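# Swap two glass bottles between cart tray and fridge, close door

## Task

Move the bottle on the cart's top tray onto the refrigerator shelf, upright, in the spot the shelf's own bottle occupied at the start; put that shelf bottle upright in the tray; then close the refrigerator door completely. It fails if a glass bottle drops any real distance, if the door is slammed while opening or closing, or if the robot falls or is left tilted. Anything that stays in place only because the robot is holding it at the end does not count.

## Robot and tools

Robot: TidyBot++, a mobile base 0.54 m long, 0.50 m wide and 0.38 m high on four powered casters. It carries one seven-joint arm with a two-finger gripper. The shoulder sits 0.12 m ahead of the base centre, 0.68 m above the floor. Segment lengths: upper arm 0.42, forearm 0.31, hand 0.31 m (wrist to hand point). The arm starts folded with the hand pointing down, reaching up to 0.08 m past the base front, elbow up to 1.15 m high. Cameras: base_camera (fixed, 644x364) and wrist_camera (fisheye, 644x476, looks along the hand). Calibration figures are approximate.

Frames: base frame has its origin on the floor below the base centre, x forward, y left, z up. hand_pose is the midpoint between finger pads in this frame; its z axis runs along the fingers and the fingers close along its y axis. Odometry frame = base frame at scene start. Heading is positive to the left, -3.142 to 3.142. base_tilt is in degrees, positive when leaning forward or right.

Tool execute_actions: argument actions is a list holding zero or one action; cameras optionally lists base_camera, wrist_camera or all (omitted = all, [] = none). An empty list just reports state and images. An action may contain base, joints, speeds.
- base: exactly one key, each a relative offset from where the base last reported itself: translate_m (metres, forward +, -2 to 2), strafe_m (metres, left +, -2 to 2), rotate_rad (radians, counter-clockwise seen from above +, -6.3 to 6.3).
- joints: absolute targets by name, radians: joint_1_rad (any angle; whole-arm turn about vertical, positive = clockwise from above, opposite to rotate_rad), joint_2_rad shoulder -2.249 to 2.249, joint_3_rad any angle, joint_4_rad elbow -2.579 to 2.579, joint_5_rad any angle, joint_6_rad wrist -2.099 to 2.099, joint_7_rad any angle (hand down: positive = counter-clockwise from above; at 1.57 fingers open left/right). gripper_pos 0 (open, ~85 mm gap) to 1 (closed); gap about 85 x (1 - gripper_pos) mm. Unbounded joints go the short way; turn in steps under half a turn. Tolerances: ±0.039 for joints 1-4, ±0.056 for 5-7, ±0.03 gripper.
- speeds: caps for this action only: translate_m and strafe_m 0.05-0.5 m/s, rotate_rad 0.1-1.57 rad/s (defaults are the maxima). A base move needing over 8.667 s is refused; no action runs past 15 s. Unknown keys or out-of-range values refuse the whole call.
Planar arm geometry (joint_1 0, joint_3 3.14, joint_5 0): segment tilts from vertical are j2, j2-j4, j2-j4-j6; hand reach forward = sum of length x sin(tilt), height above shoulder = sum of length x cos(tilt). A downward hand reaches at most ~0.94 m high, near the base only.

wait: seconds 0 to 10; returns state and images. zoom_image: camera plus region [x0,y0,x1,y1] in pixels of its latest image, max 504x504. finished_scene: scene number (1 or 2); irreversible, reports success.

Result lines: base_status and joint_status per motion: done, off_target (resting away, maybe still pushing), contact_stop / time_out (target dropped, holding), not_followed (self-collision check withheld arm targets; line joint command not followed with cause:; targets may be retried until cleared), limit_stop_at_motor_heat. Base done only means wheels turned; a blocked base may report done far short. Gripper at 1: done means empty, off_target means something is held at the shown reading. motor_effort is percent of maximum, bracket = peak. on_its_own lists uncommanded motion. ARM HIT = hard self or base collision. MOTOR HOT warns from 60 °C; OVER-TEMPERATURE FAULT at 75 °C makes the arm sag. Torque fault (joints 1-4 104.5 N m, 5-7 51.3 N m) halts arm and gripper 10 s. A reported stop cancels the rest of that reply's motion calls.

Practical notes: friction leaves joints slightly off; correct by sending last command + (wanted - reading), but not while holding a load (arm can sink). Held objects make the arm sag. Omitted joints may still push toward old targets. Odometry drifts. The robot holds its last command while you think; keep replies short and avoid holding the bottle long.

Avoid: dropping glass bottles, releasing them before they stand on a surface, swinging the refrigerator door fast (lower speeds), driving while the arm is caught high up (tipping), pushing the raised hand sideways hard, driving the arm into things. Confirm positions with camera images before releasing; the task must hold without the robot touching anything at the end.

Each tool is called after "Request:" as a command line: name --argument value for each argument, lists and objects as JSON in quotes; but a table of rows of numbers goes row by row, as --pt "numbers of a row", without its own name.

## Session

Request:
execute_actions --actions '[]'

Scene clock: 0.00 s.
base_odometry: x=+0.000 y=+0.000 heading=+0.000 (m, m, rad; odometry frame)
base_tilt: forward=+0.3 right=+0.3 (deg)
base_status: not commanded
joint_positions: joint_1_rad=+0.015 joint_2_rad=-0.340 joint_3_rad=+3.137 joint_4_rad=-2.529 joint_5_rad=+0.004 joint_6_rad=-0.845 joint_7_rad=+1.594 gripper_pos=+0.000
joint_status: not commanded
motor_effort: joint_1_rad=+1 joint_2_rad=-1 joint_3_rad=+0 joint_4_rad=+10 joint_5_rad=+1 joint_6_rad=+0 joint_7_rad=-1 (%)
hand_pose: x=+0.2680 y=-0.0014 z=+0.5867 quat_wxyz=(+0.003, +0.999, +0.007, +0.054) (m; base frame)
pictures: base_camera, wrist_camera
Images, in order (width x height): base_camera 644x364, wrist_camera 644x476.

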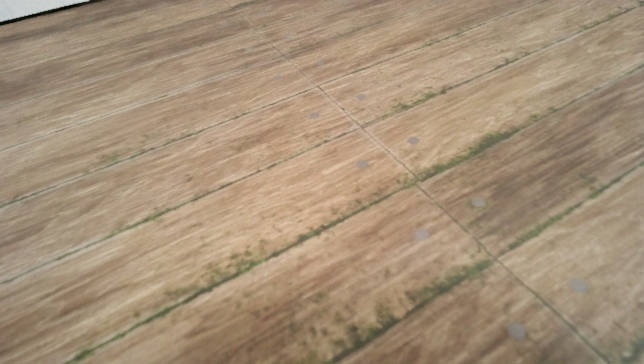

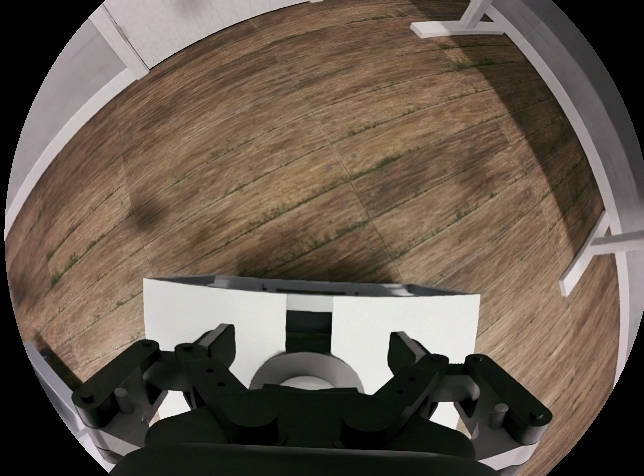

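Request:
execute_actions --actions '[{"joints":{"joint_6_rad":0.4}}]' --cameras '["wrist_camera"]'

Request:
execute_actions --actions '[{"joints":{"joint_1_rad":1.5}}]' --cameras '["wrist_camera"]'

Request:
execute_actions --actions '[{"joints":{"joint_1_rad":-1.5}}]' --cameras '["wrist_camera"]'

Scene clock: 4.20 s.
base_odometry: x=+0.000 y=+0.000 heading=+0.000 (m, m, rad; odometry frame)
base_tilt: forward=+0.3 right=+0.3 (deg)
base_status: not commanded
joint_positions: joint_1_rad=+0.015 joint_2_rad=-0.340 joint_3_rad=+3.137 joint_4_rad=-2.528 joint_5_rad=+0.004 joint_6_rad=+0.377 joint_7_rad=+1.594 gripper_pos=+0.000
joint_status: all done
motor_effort: joint_1_rad=+1(1) joint_2_rad=-6(6) joint_3_rad=+1(0) joint_4_rad=+16(17) joint_5_rad=+1(1) joint_6_rad=+8(8) joint_7_rad=-1(1) (%)
hand_pose: x=+0.5372 y=-0.0028 z=+0.8226 quat_wxyz=(+0.012, +0.787, +0.007, +0.617) (m; base frame)
pictures: wrist_camera
camera_calibration (this result's frames):
wrist_camera: T_world_to_cam=[[-0.0424321, -0.996365, 0.0738694, -0.0488412], [-0.229442, -0.0622422, -0.97133, 0.978259], [0.972397, -0.0581643, -0.225967, -0.203676], [0, 0, 0, 1]] pos_world=[0.420435, 0.000378701, 0.907797]
Images, in order (width x height): wrist_camera 644x476.

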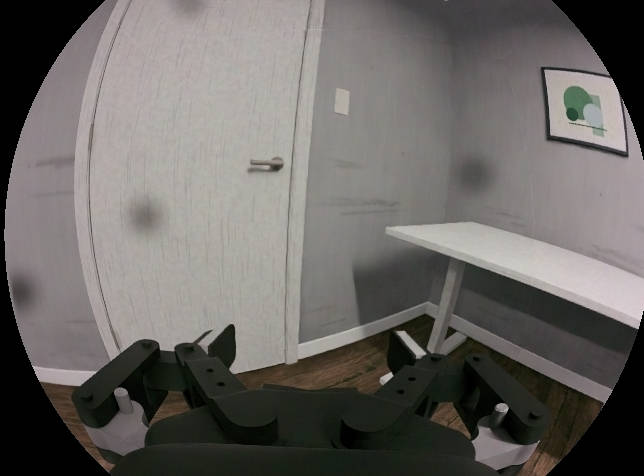

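Scene clock: 6.93 s.
base_odometry: x=+0.000 y=+0.000 heading=+0.000 (m, m, rad; odometry frame)
base_tilt: forward=+0.3 right=+0.3 (deg)
base_status: not commanded
joint_positions: joint_1_rad=+1.485 joint_2_rad=-0.340 joint_3_rad=+3.137 joint_4_rad=-2.528 joint_5_rad=+0.004 joint_6_rad=+0.377 joint_7_rad=+1.594 gripper_pos=+0.000
joint_status: all done
motor_effort: joint_1_rad=+1(0) joint_2_rad=-6(7) joint_3_rad=+0(1) joint_4_rad=+16(16) joint_5_rad=+0(1) joint_6_rad=+8(8) joint_7_rad=-1(1) (%)
hand_pose: x=+0.1583 y=-0.4164 z=+0.8226 quat_wxyz=(+0.423, +0.588, -0.522, +0.450) (m; base frame)
pictures: wrist_camera
camera_calibration (this result's frames):
wrist_camera: T_world_to_cam=[[-0.995578, -0.0580293, 0.0738692, 0.0645834], [-0.0850107, 0.222016, -0.97133, 0.961072], [0.0399654, -0.973315, -0.225967, -0.0927162], [0, 0, 0, 1]] pos_world=[0.149705, -0.299867, 0.907796]
Images, in order (width x height): wrist_camera 644x476.

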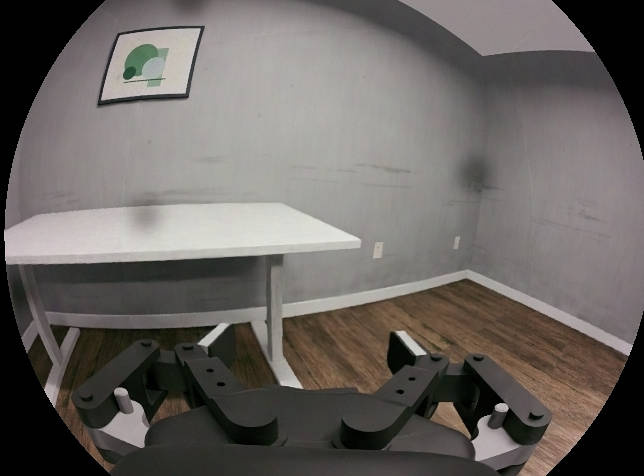

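Scene clock: 10.77 s.
base_odometry: x=+0.000 y=+0.000 heading=+0.000 (m, m, rad; odometry frame)
base_tilt: forward=+0.3 right=+0.3 (deg)
base_status: not commanded
joint_positions: joint_1_rad=-1.485 joint_2_rad=-0.340 joint_3_rad=+3.137 joint_4_rad=-2.528 joint_5_rad=+0.004 joint_6_rad=+0.377 joint_7_rad=+1.594 gripper_pos=+0.000
joint_status: all done
motor_effort: joint_1_rad=+1(0) joint_2_rad=-6(6) joint_3_rad=+1(1) joint_4_rad=+16(16) joint_5_rad=+1(1) joint_6_rad=+8(8) joint_7_rad=-1(1) (%)
hand_pose: x=+0.1511 y=+0.4170 z=+0.8226 quat_wxyz=(-0.412, +0.571, +0.542, +0.460) (m; base frame)
pictures: wrist_camera
camera_calibration (this result's frames):
wrist_camera: T_world_to_cam=[[0.990928, -0.112276, 0.0738693, -0.171811], [0.0459808, -0.233246, -0.97133, 0.945484], [0.126287, 0.965914, -0.225967, -0.102988], [0, 0, 0, 1]] pos_world=[0.139784, 0.300718, 0.907796]
Images, in order (width x height): wrist_camera 644x476.

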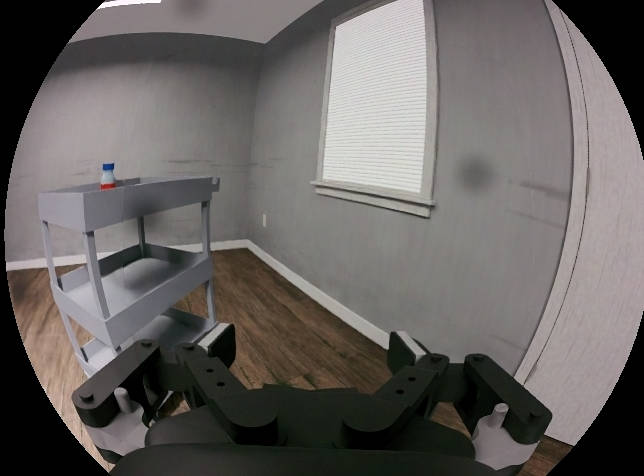

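Request:
execute_actions --actions '[{"joints":{"joint_1_rad":-2.7}}]' --cameras '["wrist_camera"]'

Scene clock: 16.57 s.
base_odometry: x=+0.000 y=+0.000 heading=+0.000 (m, m, rad; odometry frame)
base_tilt: forward=+0.3 right=+0.3 (deg)
base_status: not commanded
joint_positions: joint_1_rad=-2.685 joint_2_rad=-0.340 joint_3_rad=+3.137 joint_4_rad=-2.528 joint_5_rad=+0.004 joint_6_rad=+0.377 joint_7_rad=+1.594 gripper_pos=+0.000
joint_status: all done
motor_effort: joint_1_rad=+1(2) joint_2_rad=-6(6) joint_3_rad=+0(1) joint_4_rad=+16(17) joint_5_rad=+1(0) joint_6_rad=+8(8) joint_7_rad=-1(1) (%)
hand_pose: x=-0.2580 y=+0.1810 z=+0.8226 quat_wxyz=(-0.600, +0.165, +0.769, +0.147) (m; base frame)
pictures: wrist_camera
camera_calibration (this result's frames):
wrist_camera: T_world_to_cam=[[0.463675, 0.882921, 0.073869, -0.109067], [0.234058, -0.0416521, -0.97133, 0.923103], [-0.854531, 0.467671, -0.225968, 0.0137293], [0, 0, 0, 1]] pos_world=[-0.153756, 0.128326, 0.907796]
Images, in order (width x height): wrist_camera 644x476.

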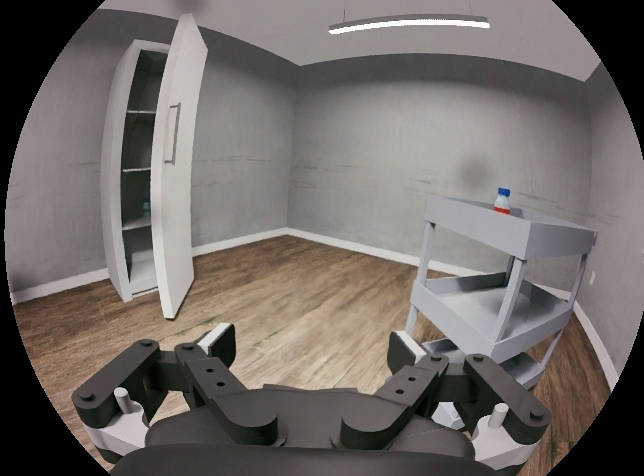

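Request:
execute_actions --actions '[{"base":{"rotate_rad":3.14},"joints":{"joint_1_rad":-0.0,"joint_6_rad":0.2}}]' --cameras '[]'

Request:
execute_actions --actions '[{"base":{"translate_m":0.6}}]'

Request:
execute_actions --actions '[{"base":{"strafe_m":0.6}}]'

Scene clock: 30.17 s.
base_odometry: x=+0.000 y=+0.000 heading=+3.139 (m, m, rad; odometry frame)
base_tilt: forward=+0.3 right=+0.3 (deg)
base_status: done
joint_positions: joint_1_rad=-0.014 joint_2_rad=-0.340 joint_3_rad=+3.137 joint_4_rad=-2.528 joint_5_rad=+0.004 joint_6_rad=+0.244 joint_7_rad=+1.594 gripper_pos=+0.000
joint_status: all done
motor_effort: joint_1_rad=+1(2) joint_2_rad=-5(8) joint_3_rad=+0(1) joint_4_rad=+16(17) joint_5_rad=+1(1) joint_6_rad=+8(8) joint_7_rad=-1(1) (%)
hand_pose: x=+0.5247 y=+0.0091 z=+0.7832 quat_wxyz=(+0.003, +0.826, +0.019, +0.564) (m; base frame)
pictures: none
No camera images: the call's "cameras" was empty. Leave "cameras" out to get every camera's image.

Scene clock: 32.70 s.
base_odometry: x=-0.600 y=+0.001 heading=+3.140 (m, m, rad; odometry frame)
base_tilt: forward=+0.3 right=+0.3 (deg)
base_status: done
joint_positions: joint_1_rad=-0.014 joint_2_rad=-0.341 joint_3_rad=+3.137 joint_4_rad=-2.528 joint_5_rad=+0.004 joint_6_rad=+0.242 joint_7_rad=+1.594 gripper_pos=+0.000
joint_status: not commanded
motor_effort: joint_1_rad=+1(0) joint_2_rad=-6(8) joint_3_rad=+0(1) joint_4_rad=+16(17) joint_5_rad=+1(1) joint_6_rad=+8(8) joint_7_rad=-1(1) (%)
hand_pose: x=+0.5244 y=+0.0091 z=+0.7827 quat_wxyz=(+0.003, +0.826, +0.019, +0.563) (m; base frame)
pictures: base_camera, wrist_camera
camera_calibration (this result's frames):
wrist_camera: T_world_to_cam=[[-0.00363403, -0.996968, 0.0777265, -0.0580316], [-0.355767, -0.0713527, -0.931847, 0.972763], [0.934568, -0.0310389, -0.354429, -0.0793765], [0, 0, 0, 1]] pos_world=[0.420049, 0.00908987, 0.882844]
Images, in order (width x height): base_camera 644x364, wrist_camera 644x476.

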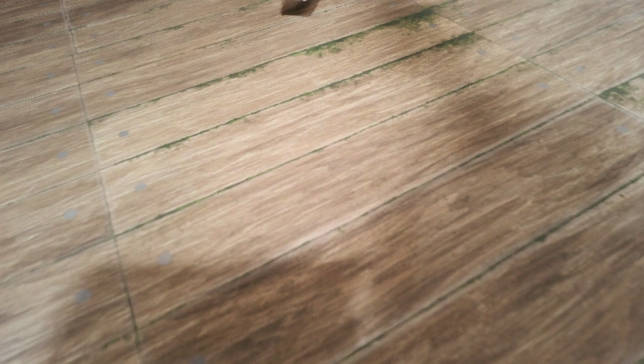

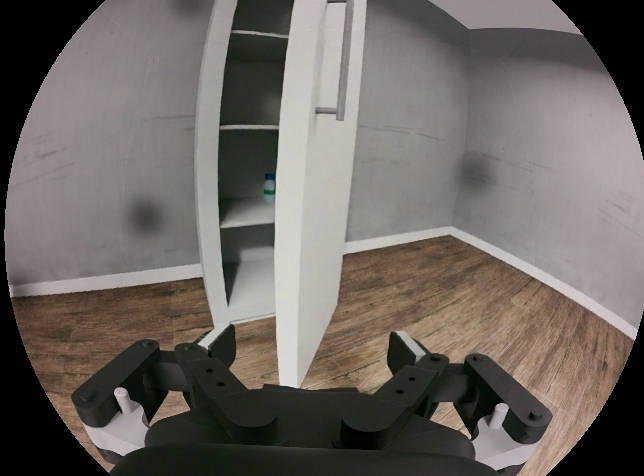

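Scene clock: 35.27 s.
base_odometry: x=-0.602 y=-0.599 heading=+3.139 (m, m, rad; odometry frame)
base_tilt: forward=+0.3 right=+0.3 (deg)
base_status: done
joint_positions: joint_1_rad=-0.014 joint_2_rad=-0.341 joint_3_rad=+3.137 joint_4_rad=-2.528 joint_5_rad=+0.004 joint_6_rad=+0.242 joint_7_rad=+1.594 gripper_pos=+0.000
joint_status: not commanded
motor_effort: joint_1_rad=+1(1) joint_2_rad=-5(6) joint_3_rad=+0(2) joint_4_rad=+16(16) joint_5_rad=+1(1) joint_6_rad=+8(8) joint_7_rad=-1(1) (%)
hand_pose: x=+0.5244 y=+0.0090 z=+0.7827 quat_wxyz=(+0.003, +0.826, +0.019, +0.563) (m; base frame)
pictures: base_camera, wrist_camera
camera_calibration (this result's frames):
wrist_camera: T_world_to_cam=[[-0.0038431, -0.996967, 0.0777311, -0.0580124], [-0.35596, -0.0712764, -0.931779, 0.972746], [0.934493, -0.0312501, -0.354607, -0.0792008], [0, 0, 0, 1]] pos_world=[0.420049, 0.00902231, 0.882808]
Images, in order (width x height): base_camera 644x364, wrist_camera 644x476.

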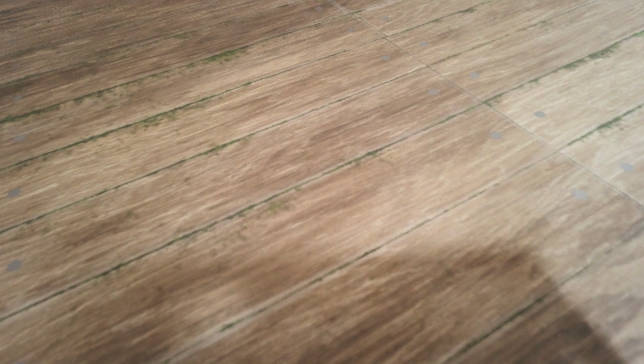

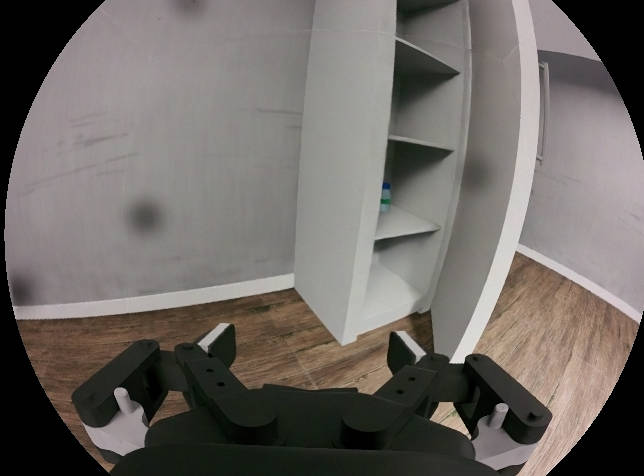

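Request:
execute_actions --actions '[{"base":{"rotate_rad":0.55}}]' --cameras '[]'

Request:
execute_actions --actions '[{"base":{"strafe_m":-0.75}}]' --cameras '[]'

Request:
execute_actions --actions '[{"base":{"translate_m":-0.3}}]' --cameras '["wrist_camera"]'

Scene clock: 55.60 s.
base_odometry: x=-0.602 y=-0.599 heading=-2.595 (m, m, rad; odometry frame)
base_tilt: forward=+0.3 right=+0.4 (deg)
base_status: done
joint_positions: joint_1_rad=-0.012 joint_2_rad=-0.341 joint_3_rad=+3.137 joint_4_rad=-2.528 joint_5_rad=+0.004 joint_6_rad=+0.242 joint_7_rad=+1.594 gripper_pos=+0.000
joint_status: not commanded
motor_effort: joint_1_rad=+1(0) joint_2_rad=-6(7) joint_3_rad=+1(1) joint_4_rad=+16(16) joint_5_rad=+1(0) joint_6_rad=+8(8) joint_7_rad=-1(1) (%)
hand_pose: x=+0.5244 y=+0.0083 z=+0.7827 quat_wxyz=(+0.003, +0.826, +0.019, +0.563) (m; base frame)
pictures: none
No camera images: the call's "cameras" was empty. Leave "cameras" out to get every camera's image.

Scene clock: 58.47 s.
base_odometry: x=-0.993 y=+0.041 heading=-2.595 (m, m, rad; odometry frame)
base_tilt: forward=+0.3 right=+0.4 (deg)
base_status: done
joint_positions: joint_1_rad=-0.012 joint_2_rad=-0.341 joint_3_rad=+3.137 joint_4_rad=-2.528 joint_5_rad=+0.004 joint_6_rad=+0.242 joint_7_rad=+1.594 gripper_pos=+0.000
joint_status: not commanded
motor_effort: joint_1_rad=+1(2) joint_2_rad=-7(6) joint_3_rad=+2(2) joint_4_rad=+16(16) joint_5_rad=+1(1) joint_6_rad=+8(8) joint_7_rad=-1(1) (%)
hand_pose: x=+0.5244 y=+0.0083 z=+0.7827 quat_wxyz=(+0.003, +0.826, +0.019, +0.563) (m; base frame)
pictures: none
No camera images: the call's "cameras" was empty. Leave "cameras" out to get every camera's image.

Scene clock: 60.37 s.
base_odometry: x=-0.737 y=+0.197 heading=-2.594 (m, m, rad; odometry frame)
base_tilt: forward=+0.3 right=+0.3 (deg)
base_status: done
joint_positions: joint_1_rad=-0.012 joint_2_rad=-0.344 joint_3_rad=+3.137 joint_4_rad=-2.528 joint_5_rad=+0.004 joint_6_rad=+0.242 joint_7_rad=+1.594 gripper_pos=+0.000
joint_status: not commanded
motor_effort: joint_1_rad=+1(0) joint_2_rad=-7(9) joint_3_rad=+1(1) joint_4_rad=+16(17) joint_5_rad=+1(1) joint_6_rad=+8(8) joint_7_rad=-1(1) (%)
hand_pose: x=+0.5240 y=+0.0083 z=+0.7835 quat_wxyz=(+0.003, +0.826, +0.019, +0.564) (m; base frame)
pictures: wrist_camera
camera_calibration (this result's frames):
wrist_camera: T_world_to_cam=[[-0.00563729, -0.996961, 0.0776968, -0.0577808], [-0.354106, -0.0706732, -0.932531, 0.973014], [0.935188, -0.0327699, -0.352632, -0.0804871], [0, 0, 0, 1]] pos_world=[0.419495, 0.00852328, 0.883473]
Images, in order (width x height): wrist_camera 644x476.

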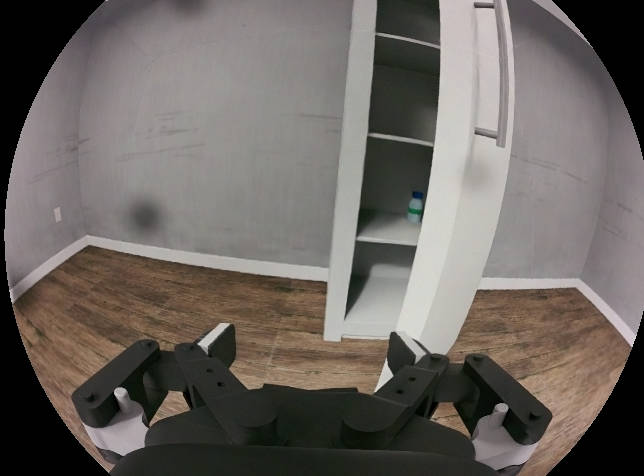

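Request:
execute_actions --actions '[{"base":{"strafe_m":-0.08},"joints":{"joint_2_rad":0.8,"joint_4_rad":-1.8,"joint_6_rad":0.7,"gripper_pos":1.0}}]' --cameras '[]'

Request:
execute_actions --actions '[{"base":{"translate_m":0.3},"speeds":{"translate_m":0.15}}]'

Scene clock: 67.20 s.
base_odometry: x=-0.778 y=+0.266 heading=-2.594 (m, m, rad; odometry frame)
base_tilt: forward=+0.3 right=+0.3 (deg)
base_status: done
joint_positions: joint_1_rad=-0.011 joint_2_rad=+0.795 joint_3_rad=+3.137 joint_4_rad=-1.813 joint_5_rad=+0.004 joint_6_rad=+0.655 joint_7_rad=+1.594 gripper_pos=+0.999
joint_status: all done
motor_effort: joint_1_rad=+1(2) joint_2_rad=-39(40) joint_3_rad=+0(2) joint_4_rad=+12(16) joint_5_rad=+1(0) joint_6_rad=+8(8) joint_7_rad=-1(1) (%)
hand_pose: x=+0.8679 y=+0.0125 z=+0.5896 quat_wxyz=(+0.001, +0.828, +0.017, +0.560) (m; base frame)
pictures: none
No camera images: the call's "cameras" was empty. Leave "cameras" out to get every camera's image.

Scene clock: 69.83 s.
base_odometry: x=-1.035 y=+0.110 heading=-2.595 (m, m, rad; odometry frame)
base_tilt: forward=+0.3 right=+0.3 (deg)
base_status: done
joint_positions: joint_1_rad=-0.011 joint_2_rad=+0.795 joint_3_rad=+3.137 joint_4_rad=-1.808 joint_5_rad=+0.004 joint_6_rad=+0.658 joint_7_rad=+1.594 gripper_pos=+0.999
joint_status: not commanded
motor_effort: joint_1_rad=+1(0) joint_2_rad=-40(41) joint_3_rad=-1(2) joint_4_rad=+12(13) joint_5_rad=+0(1) joint_6_rad=+8(8) joint_7_rad=-1(1) (%)
hand_pose: x=+0.8703 y=+0.0125 z=+0.5928 quat_wxyz=(+0.001, +0.826, +0.016, +0.563) (m; base frame)
pictures: base_camera, wrist_camera
camera_calibration (this result's frames):
wrist_camera: T_world_to_cam=[[-0.00695203, -0.997369, 0.0721619, -0.0323799], [-0.35588, -0.0649713, -0.93227, 0.91941], [0.934506, -0.0321622, -0.354492, -0.469761], [0, 0, 0, 1]] pos_world=[0.765969, 0.012332, 0.692948]
Images, in order (width x height): base_camera 644x364, wrist_camera 644x476.

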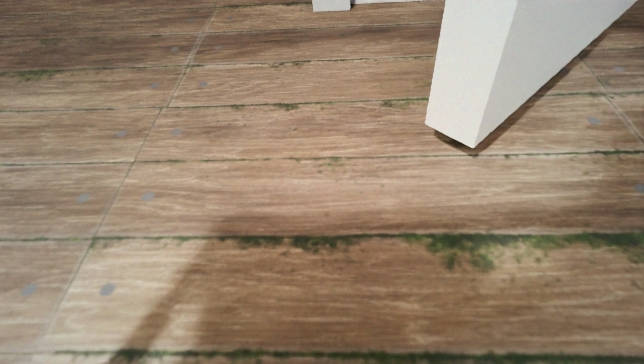

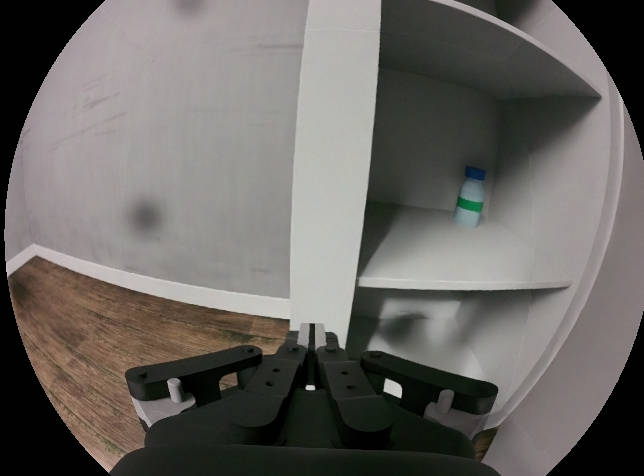

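Request:
execute_actions --actions '[{"base":{"strafe_m":-0.3},"speeds":{"strafe_m":0.06}}]'

Request:
execute_actions --actions '[{"base":{"strafe_m":-0.25},"speeds":{"strafe_m":0.06}}]'

Scene clock: 78.90 s.
base_odometry: x=-1.191 y=+0.366 heading=-2.595 (m, m, rad; odometry frame)
base_tilt: forward=+0.3 right=+0.3 (deg)
base_status: done
joint_positions: joint_1_rad=-0.035 joint_2_rad=+0.687 joint_3_rad=+3.134 joint_4_rad=-1.807 joint_5_rad=+0.004 joint_6_rad=+0.659 joint_7_rad=+1.594 gripper_pos=+0.999
joint_status: not commanded
motor_effort: joint_1_rad=+7(12) joint_2_rad=-18(41) joint_3_rad=-1(4) joint_4_rad=+13(13) joint_5_rad=+1(1) joint_6_rad=+8(9) joint_7_rad=-1(1) (%)
hand_pose: x=+0.8751 y=+0.0332 z=+0.6753 quat_wxyz=(-0.007, +0.794, +0.026, +0.608) (m; base frame)
pictures: base_camera, wrist_camera
camera_calibration (this result's frames):
wrist_camera: T_world_to_cam=[[0.0123786, -0.997637, 0.0675776, -0.0314819], [-0.249655, -0.068526, -0.965907, 0.929204], [0.968256, -0.00491446, -0.249913, -0.545374], [0, 0, 0, 1]] pos_world=[0.760431, 0.0295869, 0.763356]
Images, in order (width x height): base_camera 644x364, wrist_camera 644x476.

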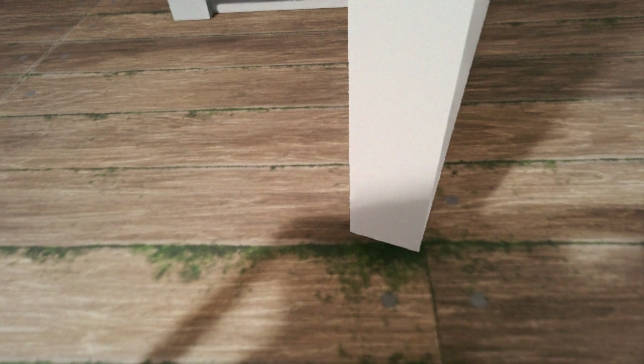

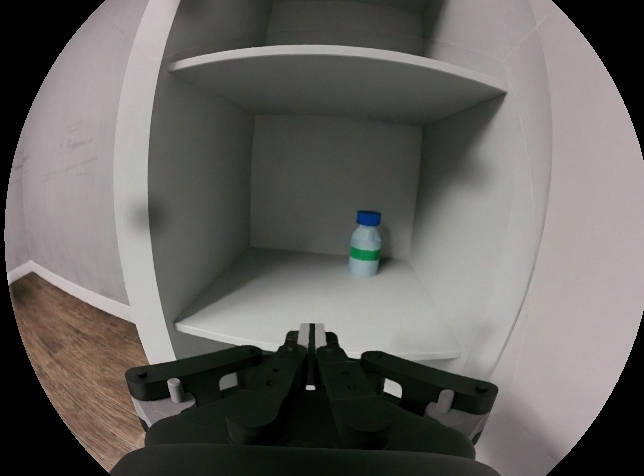

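Scene clock: 83.57 s.
base_odometry: x=-1.320 y=+0.579 heading=-2.596 (m, m, rad; odometry frame)
base_tilt: forward=+0.2 right=+0.3 (deg)
base_status: done
joint_positions: joint_1_rad=-0.150 joint_2_rad=+0.547 joint_3_rad=+3.098 joint_4_rad=-1.805 joint_5_rad=+0.004 joint_6_rad=+0.659 joint_7_rad=+1.594 gripper_pos=+0.999
joint_status: not commanded
motor_effort: joint_1_rad=+28(33) joint_2_rad=+11(18) joint_3_rad=+6(13) joint_4_rad=+14(17) joint_5_rad=+1(3) joint_6_rad=+9(9) joint_7_rad=-1(1) (%)
hand_pose: x=+0.8566 y=+0.1396 z=+0.7823 quat_wxyz=(-0.062, +0.745, +0.073, +0.660) (m; base frame)
pictures: base_camera, wrist_camera
camera_calibration (this result's frames):
wrist_camera: T_world_to_cam=[[0.147821, -0.987987, 0.0450658, -0.0321189], [-0.103181, -0.0607235, -0.992807, 0.929735], [0.983617, 0.142108, -0.110918, -0.642616], [0, 0, 0, 1]] pos_world=[0.732767, 0.116045, 0.853218]
Images, in order (width x height): base_camera 644x364, wrist_camera 644x476.

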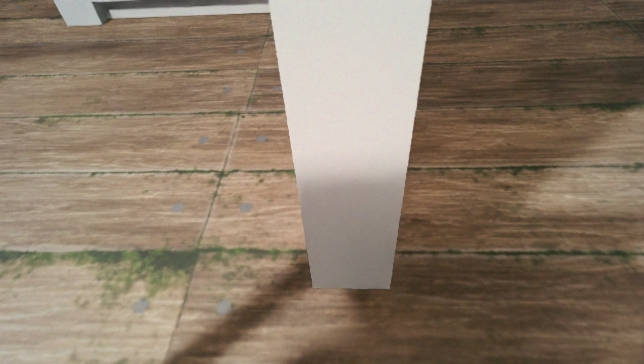

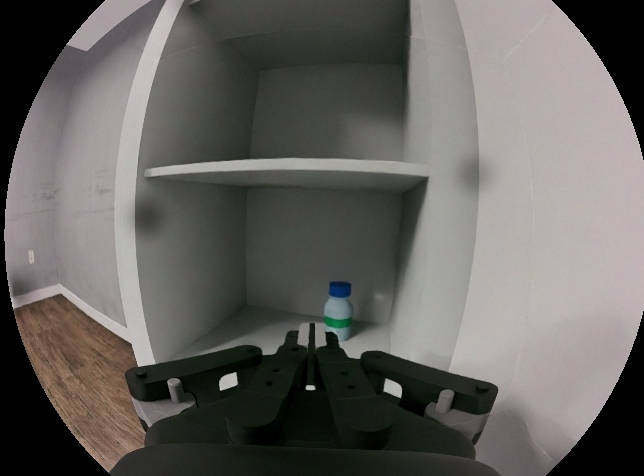

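Request:
execute_actions --actions '[{"base":{"strafe_m":0.32},"speeds":{"strafe_m":0.1},"joints":{"joint_1_rad":0,"joint_2_rad":0.8,"joint_3_rad":3.14,"gripper_pos":0}}]'

Scene clock: 90.37 s.
base_odometry: x=-1.154 y=+0.305 heading=-2.595 (m, m, rad; odometry frame)
base_tilt: forward=+0.3 right=+0.3 (deg)
base_status: done
joint_positions: joint_1_rad=-0.011 joint_2_rad=+0.799 joint_3_rad=+3.124 joint_4_rad=-1.798 joint_5_rad=+0.004 joint_6_rad=+0.659 joint_7_rad=+1.594 gripper_pos=+0.000
joint_status: all done
motor_effort: joint_1_rad=+0(31) joint_2_rad=-39(41) joint_3_rad=-1(10) joint_4_rad=+11(16) joint_5_rad=+1(1) joint_6_rad=+8(8) joint_7_rad=-1(1) (%)
hand_pose: x=+0.8737 y=+0.0207 z=+0.5949 quat_wxyz=(-0.005, +0.824, +0.018, +0.566) (m; base frame)
pictures: base_camera, wrist_camera
camera_calibration (this result's frames):
wrist_camera: T_world_to_cam=[[0.00204664, -0.998045, 0.0624648, -0.0264067], [-0.348376, -0.0592634, -0.93548, 0.918324], [0.937353, -0.0198466, -0.347816, -0.478603], [0, 0, 0, 1]] pos_world=[0.768596, 0.0185693, 0.694257]
Images, in order (width x height): base_camera 644x364, wrist_camera 644x476.

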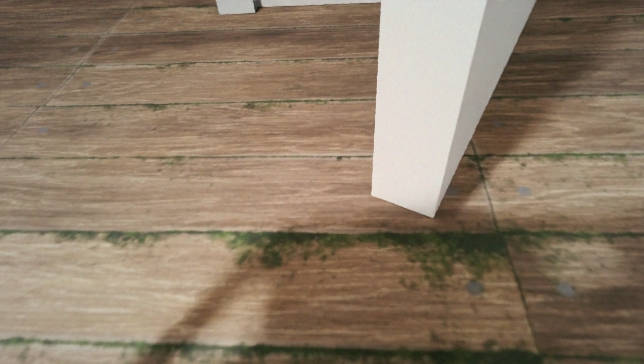

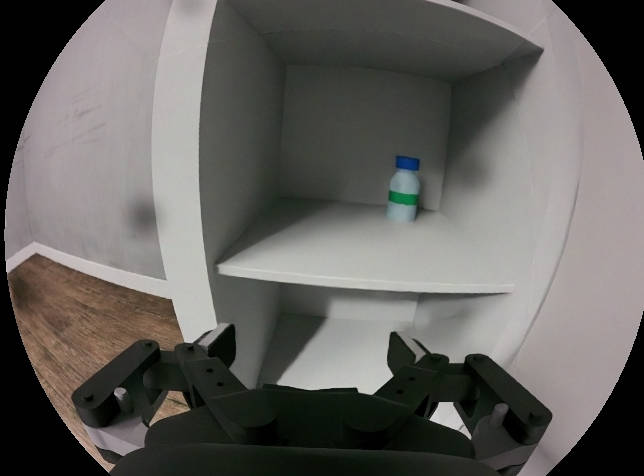

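Request:
execute_actions --actions '[{"joints":{"joint_1_rad":0.15,"joint_2_rad":0.2,"joint_4_rad":-2.2,"joint_6_rad":0.5,"gripper_pos":1}}]' --cameras '[]'

Request:
execute_actions --actions '[{"joints":{"joint_1_rad":0.3}}]' --cameras '[]'

Request:
execute_actions --actions '[{"joints":{"joint_1_rad":0.45}}]'

Scene clock: 98.43 s.
base_odometry: x=-1.154 y=+0.305 heading=-2.595 (m, m, rad; odometry frame)
base_tilt: forward=+0.3 right=+0.3 (deg)
base_status: not commanded
joint_positions: joint_1_rad=+0.133 joint_2_rad=+0.208 joint_3_rad=+3.124 joint_4_rad=-2.189 joint_5_rad=+0.004 joint_6_rad=+0.544 joint_7_rad=+1.594 gripper_pos=+0.999
joint_status: all done
motor_effort: joint_1_rad=+0(5) joint_2_rad=-24(41) joint_3_rad=+0(2) joint_4_rad=+14(15) joint_5_rad=+1(2) joint_6_rad=+8(8) joint_7_rad=-1(1) (%)
hand_pose: x=+0.7137 y=-0.0676 z=+0.7755 quat_wxyz=(+0.041, +0.799, -0.036, +0.599) (m; base frame)
pictures: none
No camera images: the call's "cameras" was empty. Leave "cameras" out to get every camera's image.

Scene clock: 99.50 s.
base_odometry: x=-1.154 y=+0.305 heading=-2.595 (m, m, rad; odometry frame)
base_tilt: forward=+0.3 right=+0.3 (deg)
base_status: not commanded
joint_positions: joint_1_rad=+0.293 joint_2_rad=+0.208 joint_3_rad=+3.125 joint_4_rad=-2.189 joint_5_rad=+0.004 joint_6_rad=+0.544 joint_7_rad=+1.594 gripper_pos=+0.999
joint_status: all done
motor_effort: joint_1_rad=+1(1) joint_2_rad=-24(24) joint_3_rad=+0(1) joint_4_rad=+14(14) joint_5_rad=+1(1) joint_6_rad=+8(8) joint_7_rad=-1(1) (%)
hand_pose: x=+0.6952 y=-0.1620 z=+0.7755 quat_wxyz=(+0.089, +0.793, -0.100, +0.594) (m; base frame)
pictures: none
No camera images: the call's "cameras" was empty. Leave "cameras" out to get every camera's image.

Scene clock: 100.57 s.
base_odometry: x=-1.154 y=+0.305 heading=-2.595 (m, m, rad; odometry frame)
base_tilt: forward=+0.3 right=+0.3 (deg)
base_status: not commanded
joint_positions: joint_1_rad=+0.436 joint_2_rad=+0.208 joint_3_rad=+3.126 joint_4_rad=-2.189 joint_5_rad=+0.004 joint_6_rad=+0.543 joint_7_rad=+1.594 gripper_pos=+0.999
joint_status: all done
motor_effort: joint_1_rad=+1(4) joint_2_rad=-24(23) joint_3_rad=+0(3) joint_4_rad=+14(15) joint_5_rad=+1(1) joint_6_rad=+9(8) joint_7_rad=-1(1) (%)
hand_pose: x=+0.6659 y=-0.2432 z=+0.7754 quat_wxyz=(+0.131, +0.784, -0.157, +0.586) (m; base frame)
pictures: base_camera, wrist_camera
camera_calibration (this result's frames):
wrist_camera: T_world_to_cam=[[-0.433, -0.898681, 0.0698768, 0.00742863], [-0.271256, 0.0559828, -0.960878, 0.995482], [0.859611, -0.435015, -0.268013, -0.337352], [0, 0, 0, 1]] pos_world=[0.563239, -0.195807, 0.865602]
Images, in order (width x height): base_camera 644x364, wrist_camera 644x476.

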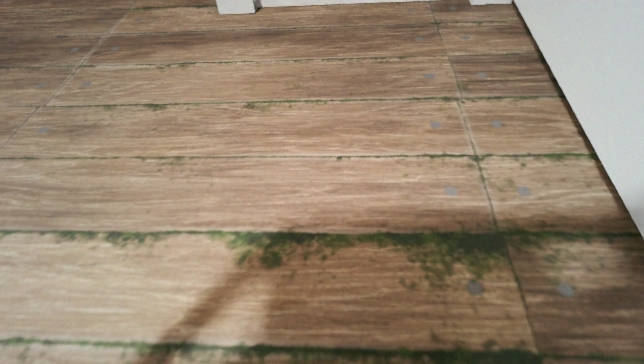

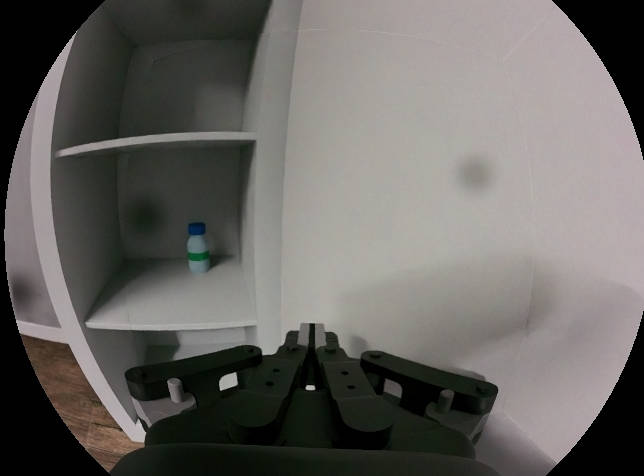

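Request:
execute_actions --actions '[{"joints":{"joint_1_rad":0.0,"joint_2_rad":0.8,"joint_4_rad":-1.8,"joint_6_rad":0.7,"gripper_pos":0}}]'

Scene clock: 103.77 s.
base_odometry: x=-1.154 y=+0.305 heading=-2.595 (m, m, rad; odometry frame)
base_tilt: forward=+0.3 right=+0.3 (deg)
base_status: not commanded
joint_positions: joint_1_rad=+0.008 joint_2_rad=+0.797 joint_3_rad=+3.126 joint_4_rad=-1.814 joint_5_rad=+0.004 joint_6_rad=+0.656 joint_7_rad=+1.594 gripper_pos=+0.000
joint_status: all done
motor_effort: joint_1_rad=+0(0) joint_2_rad=-39(41) joint_3_rad=+0(2) joint_4_rad=+11(15) joint_5_rad=+1(1) joint_6_rad=+8(7) joint_7_rad=-1(1) (%)
hand_pose: x=+0.8674 y=+0.0053 z=+0.5881 quat_wxyz=(+0.001, +0.829, +0.010, +0.559) (m; base frame)
pictures: base_camera, wrist_camera
camera_calibration (this result's frames):
wrist_camera: T_world_to_cam=[[-0.0169378, -0.997802, 0.0640706, -0.025797], [-0.366228, -0.0534353, -0.92899, 0.920466], [0.930371, -0.0391995, -0.364518, -0.459456], [0, 0, 0, 1]] pos_world=[0.764128, 0.0054347, 0.689276]
Images, in order (width x height): base_camera 644x364, wrist_camera 644x476.

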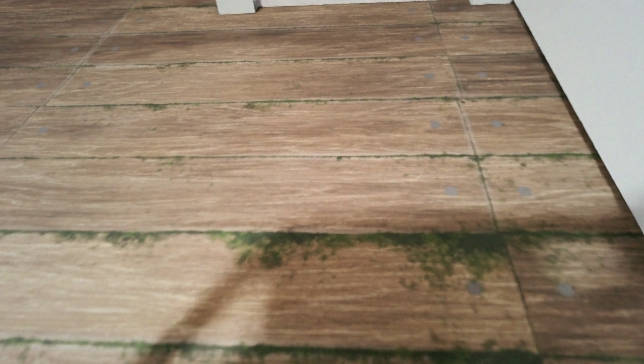

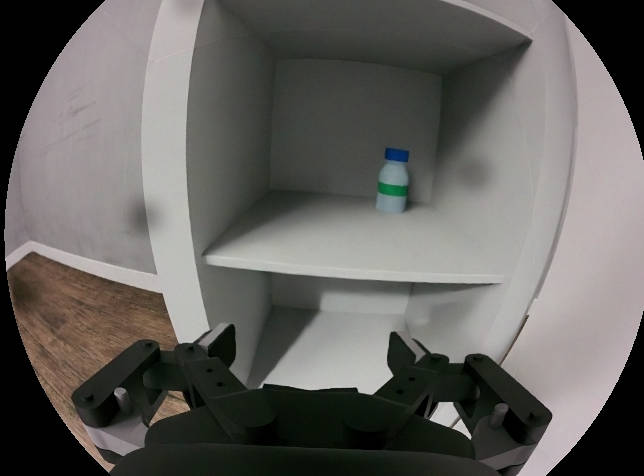

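Request:
execute_actions --actions '[{"base":{"translate_m":0.38},"speeds":{"translate_m":0.15},"joints":{"joint_1_rad":0.25,"joint_2_rad":0.72,"joint_6_rad":0.66}}]'

Scene clock: 118.43 s.
base_odometry: x=-1.479 y=+0.108 heading=-2.595 (m, m, rad; odometry frame)
base_tilt: forward=+0.3 right=+0.3 (deg)
base_status: done
joint_positions: joint_1_rad=+0.253 joint_2_rad=+0.728 joint_3_rad=+3.130 joint_4_rad=-1.808 joint_5_rad=+0.004 joint_6_rad=+0.656 joint_7_rad=+1.594 gripper_pos=+0.000
joint_status: all done
motor_effort: joint_1_rad=+1(3) joint_2_rad=-38(40) joint_3_rad=-1(3) joint_4_rad=+12(14) joint_5_rad=+1(2) joint_6_rad=+8(9) joint_7_rad=-1(1) (%)
hand_pose: x=+0.8526 y=-0.1803 z=+0.6429 quat_wxyz=(+0.076, +0.803, -0.089, +0.585) (m; base frame)
pictures: base_camera, wrist_camera
camera_calibration (this result's frames):
wrist_camera: T_world_to_cam=[[-0.265881, -0.961751, 0.0658962, 0.00278093], [-0.299803, 0.017528, -0.95384, 0.928175], [0.916201, -0.273364, -0.292996, -0.509042], [0, 0, 0, 1]] pos_world=[0.745395, -0.152748, 0.736]
Images, in order (width x height): base_camera 644x364, wrist_camera 644x476.

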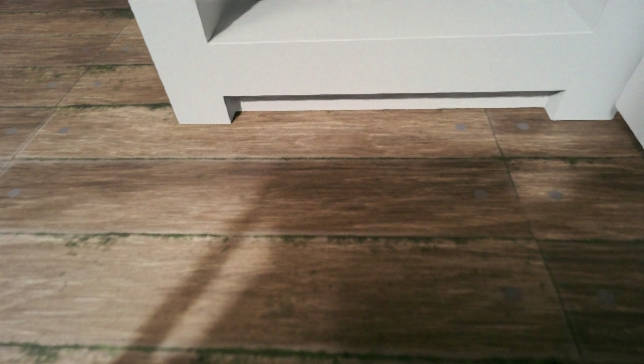

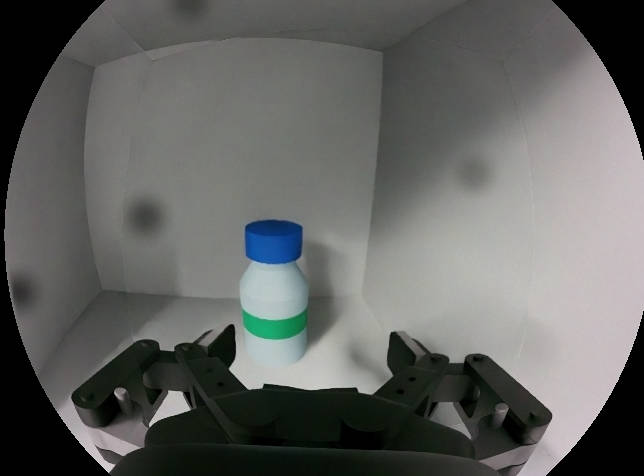

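Request:
execute_actions --actions '[{"base":{"translate_m":0.13},"speeds":{"translate_m":0.06},"joints":{"joint_1_rad":0.24}}]' --cameras '["wrist_camera"]'

Scene clock: 124.57 s.
base_odometry: x=-1.590 y=+0.040 heading=-2.594 (m, m, rad; odometry frame)
base_tilt: forward=+0.3 right=+0.3 (deg)
base_status: done
joint_positions: joint_1_rad=+0.251 joint_2_rad=+0.728 joint_3_rad=+3.130 joint_4_rad=-1.807 joint_5_rad=+0.004 joint_6_rad=+0.656 joint_7_rad=+1.594 gripper_pos=+0.000
joint_status: all done
motor_effort: joint_1_rad=+1(2) joint_2_rad=-38(40) joint_3_rad=-1(1) joint_4_rad=+13(13) joint_5_rad=+1(1) joint_6_rad=+8(8) joint_7_rad=-1(1) (%)
hand_pose: x=+0.8532 y=-0.1790 z=+0.6435 quat_wxyz=(+0.075, +0.802, -0.088, +0.586) (m; base frame)
pictures: wrist_camera
camera_calibration (this result's frames):
wrist_camera: T_world_to_cam=[[-0.264101, -0.962243, 0.0658743, 0.00260235], [-0.298947, 0.0167318, -0.954123, 0.928154], [0.916996, -0.271678, -0.292079, -0.510008], [0, 0, 0, 1]] pos_world=[0.745832, -0.151583, 0.736439]
Images, in order (width x height): wrist_camera 644x476.

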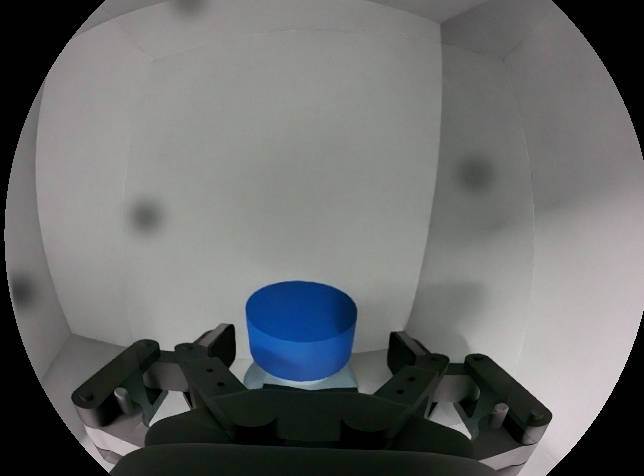

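Request:
execute_actions --actions '[{"joints":{"gripper_pos":1}}]' --cameras '["wrist_camera"]'

Request:
execute_actions --actions '[{"joints":{"joint_2_rad":0.66,"joint_6_rad":0.62}}]' --cameras '["wrist_camera"]'

Scene clock: 127.50 s.
base_odometry: x=-1.590 y=+0.040 heading=-2.594 (m, m, rad; odometry frame)
base_tilt: forward=+0.3 right=+0.4 (deg)
base_status: not commanded
joint_positions: joint_1_rad=+0.249 joint_2_rad=+0.727 joint_3_rad=+3.130 joint_4_rad=-1.807 joint_5_rad=+0.004 joint_6_rad=+0.656 joint_7_rad=+1.594 gripper_pos=+0.445
joint_status: gripper_pos off_target (ended at +0.445, target +1.000)
motor_effort: joint_1_rad=+0(3) joint_2_rad=-39(39) joint_3_rad=-1(2) joint_4_rad=+13(13) joint_5_rad=+1(0) joint_6_rad=+9(9) joint_7_rad=-1(2) (%)
hand_pose: x=+0.8536 y=-0.1775 z=+0.6440 quat_wxyz=(+0.075, +0.802, -0.088, +0.586) (m; base frame)
pictures: wrist_camera
camera_calibration (this result's frames):
wrist_camera: T_world_to_cam=[[-0.262244, -0.962751, 0.0658608, 0.00239426], [-0.298298, 0.0159683, -0.954339, 0.928202], [0.91774, -0.269916, -0.291375, -0.510626], [0, 0, 0, 1]] pos_world=[0.746131, -0.150343, 0.736878]
Images, in order (width x height): wrist_camera 644x476.

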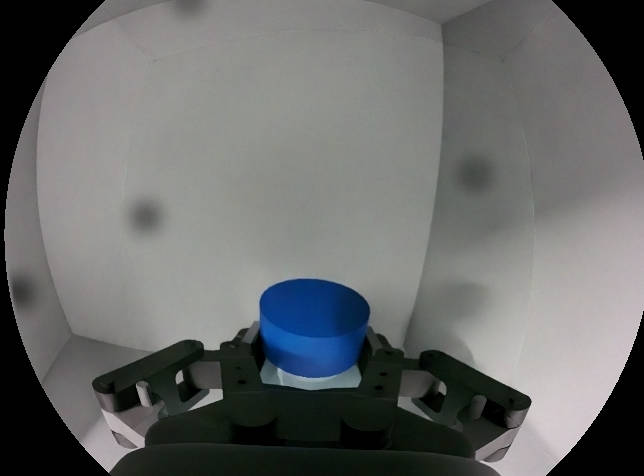

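Scene clock: 128.37 s.
base_odometry: x=-1.590 y=+0.040 heading=-2.594 (m, m, rad; odometry frame)
base_tilt: forward=+0.3 right=+0.3 (deg)
base_status: not commanded
joint_positions: joint_1_rad=+0.249 joint_2_rad=+0.706 joint_3_rad=+3.130 joint_4_rad=-1.813 joint_5_rad=+0.004 joint_6_rad=+0.639 joint_7_rad=+1.594 gripper_pos=+0.445
joint_status: joint_2_rad off_target (ended at +0.706, target +0.660); the others done
motor_effort: joint_1_rad=+1(0) joint_2_rad=-43(44) joint_3_rad=-1(2) joint_4_rad=+16(16) joint_5_rad=+1(1) joint_6_rad=+11(11) joint_7_rad=-1(2) (%)
hand_pose: x=+0.8508 y=-0.1768 z=+0.6519 quat_wxyz=(+0.075, +0.803, -0.088, +0.585) (m; base frame)
pictures: wrist_camera
camera_calibration (this result's frames):
wrist_camera: T_world_to_cam=[[-0.261994, -0.962801, 0.0661361, 0.00143247], [-0.300059, 0.0161343, -0.953784, 0.936094], [0.917237, -0.26973, -0.293124, -0.503946], [0, 0, 0, 1]] pos_world=[0.743497, -0.149654, 0.745018]
Images, in order (width x height): wrist_camera 644x476.

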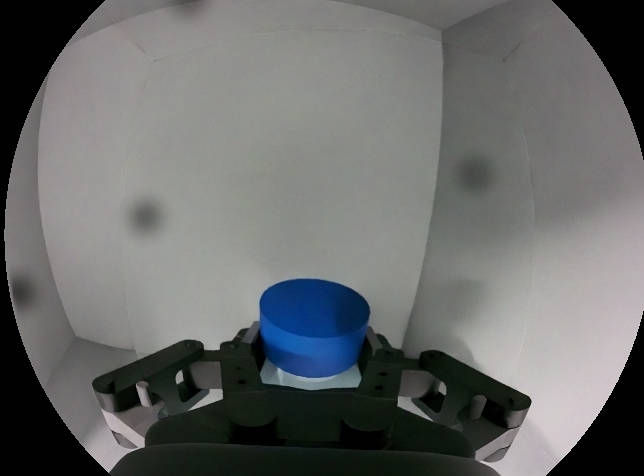

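Request:
execute_actions --actions '[{"joints":{"joint_2_rad":0.58,"joint_6_rad":0.58}}]'

Request:
execute_actions --actions '[{"base":{"translate_m":-0.7},"speeds":{"translate_m":0.25}}]'

Scene clock: 130.57 s.
base_odometry: x=-1.590 y=+0.040 heading=-2.594 (m, m, rad; odometry frame)
base_tilt: forward=+0.3 right=+0.3 (deg)
base_status: not commanded
joint_positions: joint_1_rad=+0.249 joint_2_rad=+0.611 joint_3_rad=+3.130 joint_4_rad=-1.813 joint_5_rad=+0.004 joint_6_rad=+0.600 joint_7_rad=+1.594 gripper_pos=+0.445
joint_status: all done
motor_effort: joint_1_rad=+1(0) joint_2_rad=-43(47) joint_3_rad=+0(0) joint_4_rad=+18(18) joint_5_rad=+1(1) joint_6_rad=+12(12) joint_7_rad=-1(1) (%)
hand_pose: x=+0.8473 y=-0.1759 z=+0.7117 quat_wxyz=(+0.078, +0.786, -0.085, +0.607) (m; base frame)
pictures: base_camera, wrist_camera
camera_calibration (this result's frames):
wrist_camera: T_world_to_cam=[[-0.265369, -0.961915, 0.0655598, 0.000860058], [-0.248154, 0.00243646, -0.968717, 0.956308], [0.931664, -0.273337, -0.23935, -0.53417], [0, 0, 0, 1]] pos_world=[0.735207, -0.147511, 0.798482]
Images, in order (width x height): base_camera 644x364, wrist_camera 644x476.

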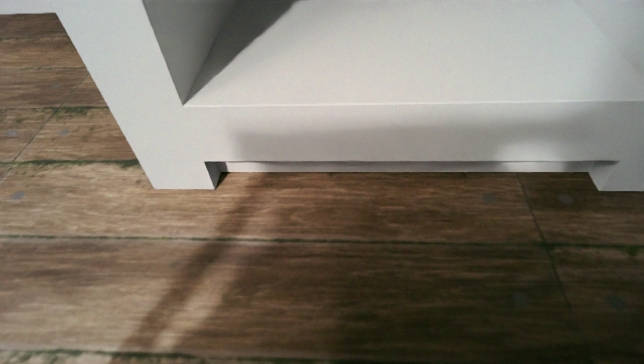

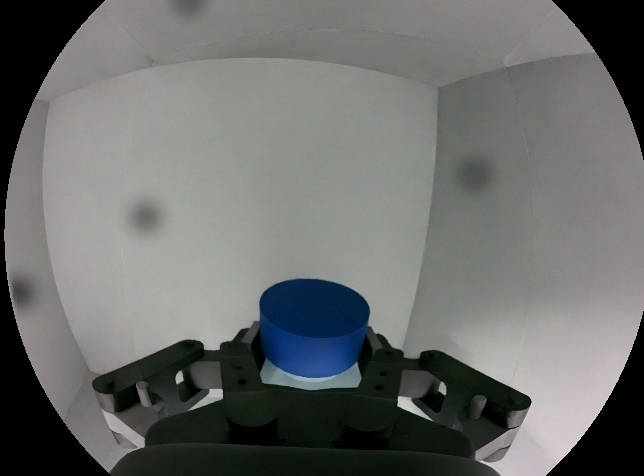

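Scene clock: 134.23 s.
base_odometry: x=-0.992 y=+0.405 heading=-2.593 (m, m, rad; odometry frame)
base_tilt: forward=+0.3 right=+0.3 (deg)
base_status: done
joint_positions: joint_1_rad=+0.247 joint_2_rad=+0.611 joint_3_rad=+3.130 joint_4_rad=-1.815 joint_5_rad=+0.004 joint_6_rad=+0.597 joint_7_rad=+1.594 gripper_pos=+0.445
joint_status: not commanded
motor_effort: joint_1_rad=+0(5) joint_2_rad=-41(46) joint_3_rad=+0(4) joint_4_rad=+18(19) joint_5_rad=+1(2) joint_6_rad=+12(12) joint_7_rad=-1(1) (%)
hand_pose: x=+0.8468 y=-0.1747 z=+0.7100 quat_wxyz=(+0.077, +0.788, -0.085, +0.605) (m; base frame)
pictures: base_camera, wrist_camera
camera_calibration (this result's frames):
wrist_camera: T_world_to_cam=[[-0.263786, -0.962338, 0.0657481, 0.000386412], [-0.252524, 0.00311268, -0.967586, 0.957559], [0.93094, -0.271839, -0.243834, -0.529636], [0, 0, 0, 1]] pos_world=[0.734967, -0.146584, 0.797351]
Images, in order (width x height): base_camera 644x364, wrist_camera 644x476.

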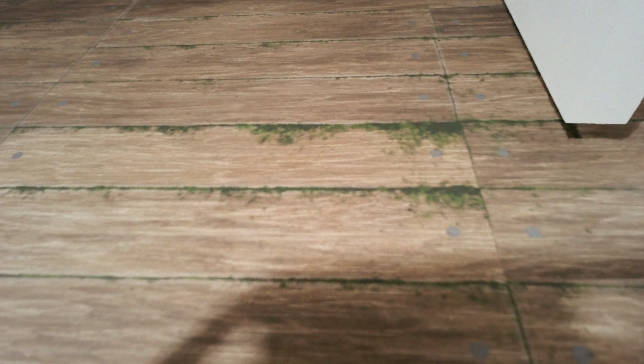

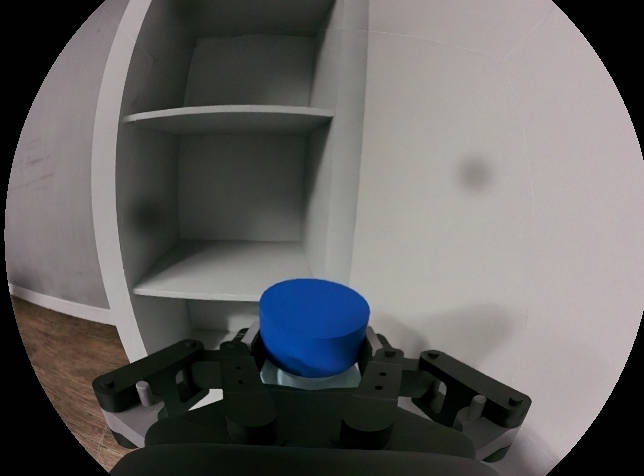

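Request:
execute_actions --actions '[{"joints":{"joint_1_rad":0,"joint_2_rad":-0.25,"joint_4_rad":-2.3,"joint_6_rad":0.2}}]' --cameras '[]'

Request:
execute_actions --actions '[{"base":{"rotate_rad":3.0},"speeds":{"rotate_rad":0.9}}]' --cameras '["wrist_camera"]'

Scene clock: 145.47 s.
base_odometry: x=-0.992 y=+0.405 heading=-2.593 (m, m, rad; odometry frame)
base_tilt: forward=+0.3 right=+0.3 (deg)
base_status: not commanded
joint_positions: joint_1_rad=+0.017 joint_2_rad=-0.221 joint_3_rad=+3.130 joint_4_rad=-2.313 joint_5_rad=+0.004 joint_6_rad=+0.218 joint_7_rad=+1.594 gripper_pos=+0.445
joint_status: all done
motor_effort: joint_1_rad=+1(1) joint_2_rad=-15(43) joint_3_rad=+0(2) joint_4_rad=+21(22) joint_5_rad=+1(1) joint_6_rad=+11(12) joint_7_rad=-1(1) (%)
hand_pose: x=+0.5963 y=-0.0008 z=+0.8429 quat_wxyz=(+0.010, +0.806, +0.010, +0.592) (m; base frame)
pictures: none
No camera images: the call's "cameras" was empty. Leave "cameras" out to get every camera's image.

Scene clock: 149.67 s.
base_odometry: x=-0.992 y=+0.405 heading=+0.406 (m, m, rad; odometry frame)
base_tilt: forward=+0.3 right=+0.3 (deg)
base_status: done
joint_positions: joint_1_rad=+0.007 joint_2_rad=-0.221 joint_3_rad=+3.131 joint_4_rad=-2.313 joint_5_rad=+0.004 joint_6_rad=+0.218 joint_7_rad=+1.594 gripper_pos=+0.445
joint_status: not commanded
motor_effort: joint_1_rad=+0(2) joint_2_rad=-15(15) joint_3_rad=+0(2) joint_4_rad=+21(21) joint_5_rad=+1(1) joint_6_rad=+12(12) joint_7_rad=-1(1) (%)
hand_pose: x=+0.5963 y=+0.0037 z=+0.8429 quat_wxyz=(+0.008, +0.806, +0.013, +0.592) (m; base frame)
pictures: wrist_camera
camera_calibration (this result's frames):
wrist_camera: T_world_to_cam=[[-0.0235145, -0.996775, 0.0767296, -0.0550672], [-0.289222, -0.066686, -0.954936, 1.0338], [0.956973, -0.0446467, -0.286722, -0.195792], [0, 0, 0, 1]] pos_world=[0.485071, 0.00530892, 0.9353]
Images, in order (width x height): wrist_camera 644x476.

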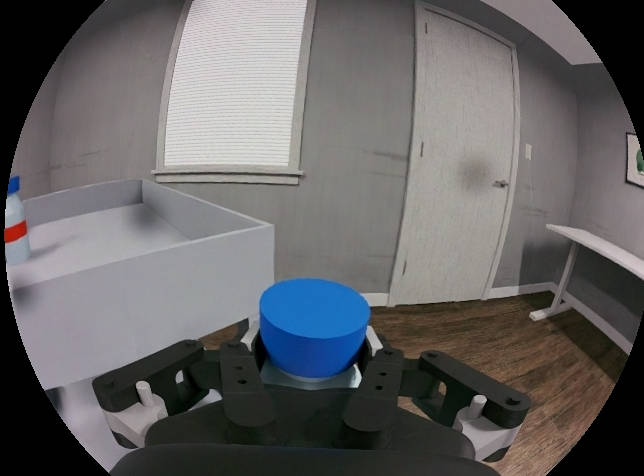

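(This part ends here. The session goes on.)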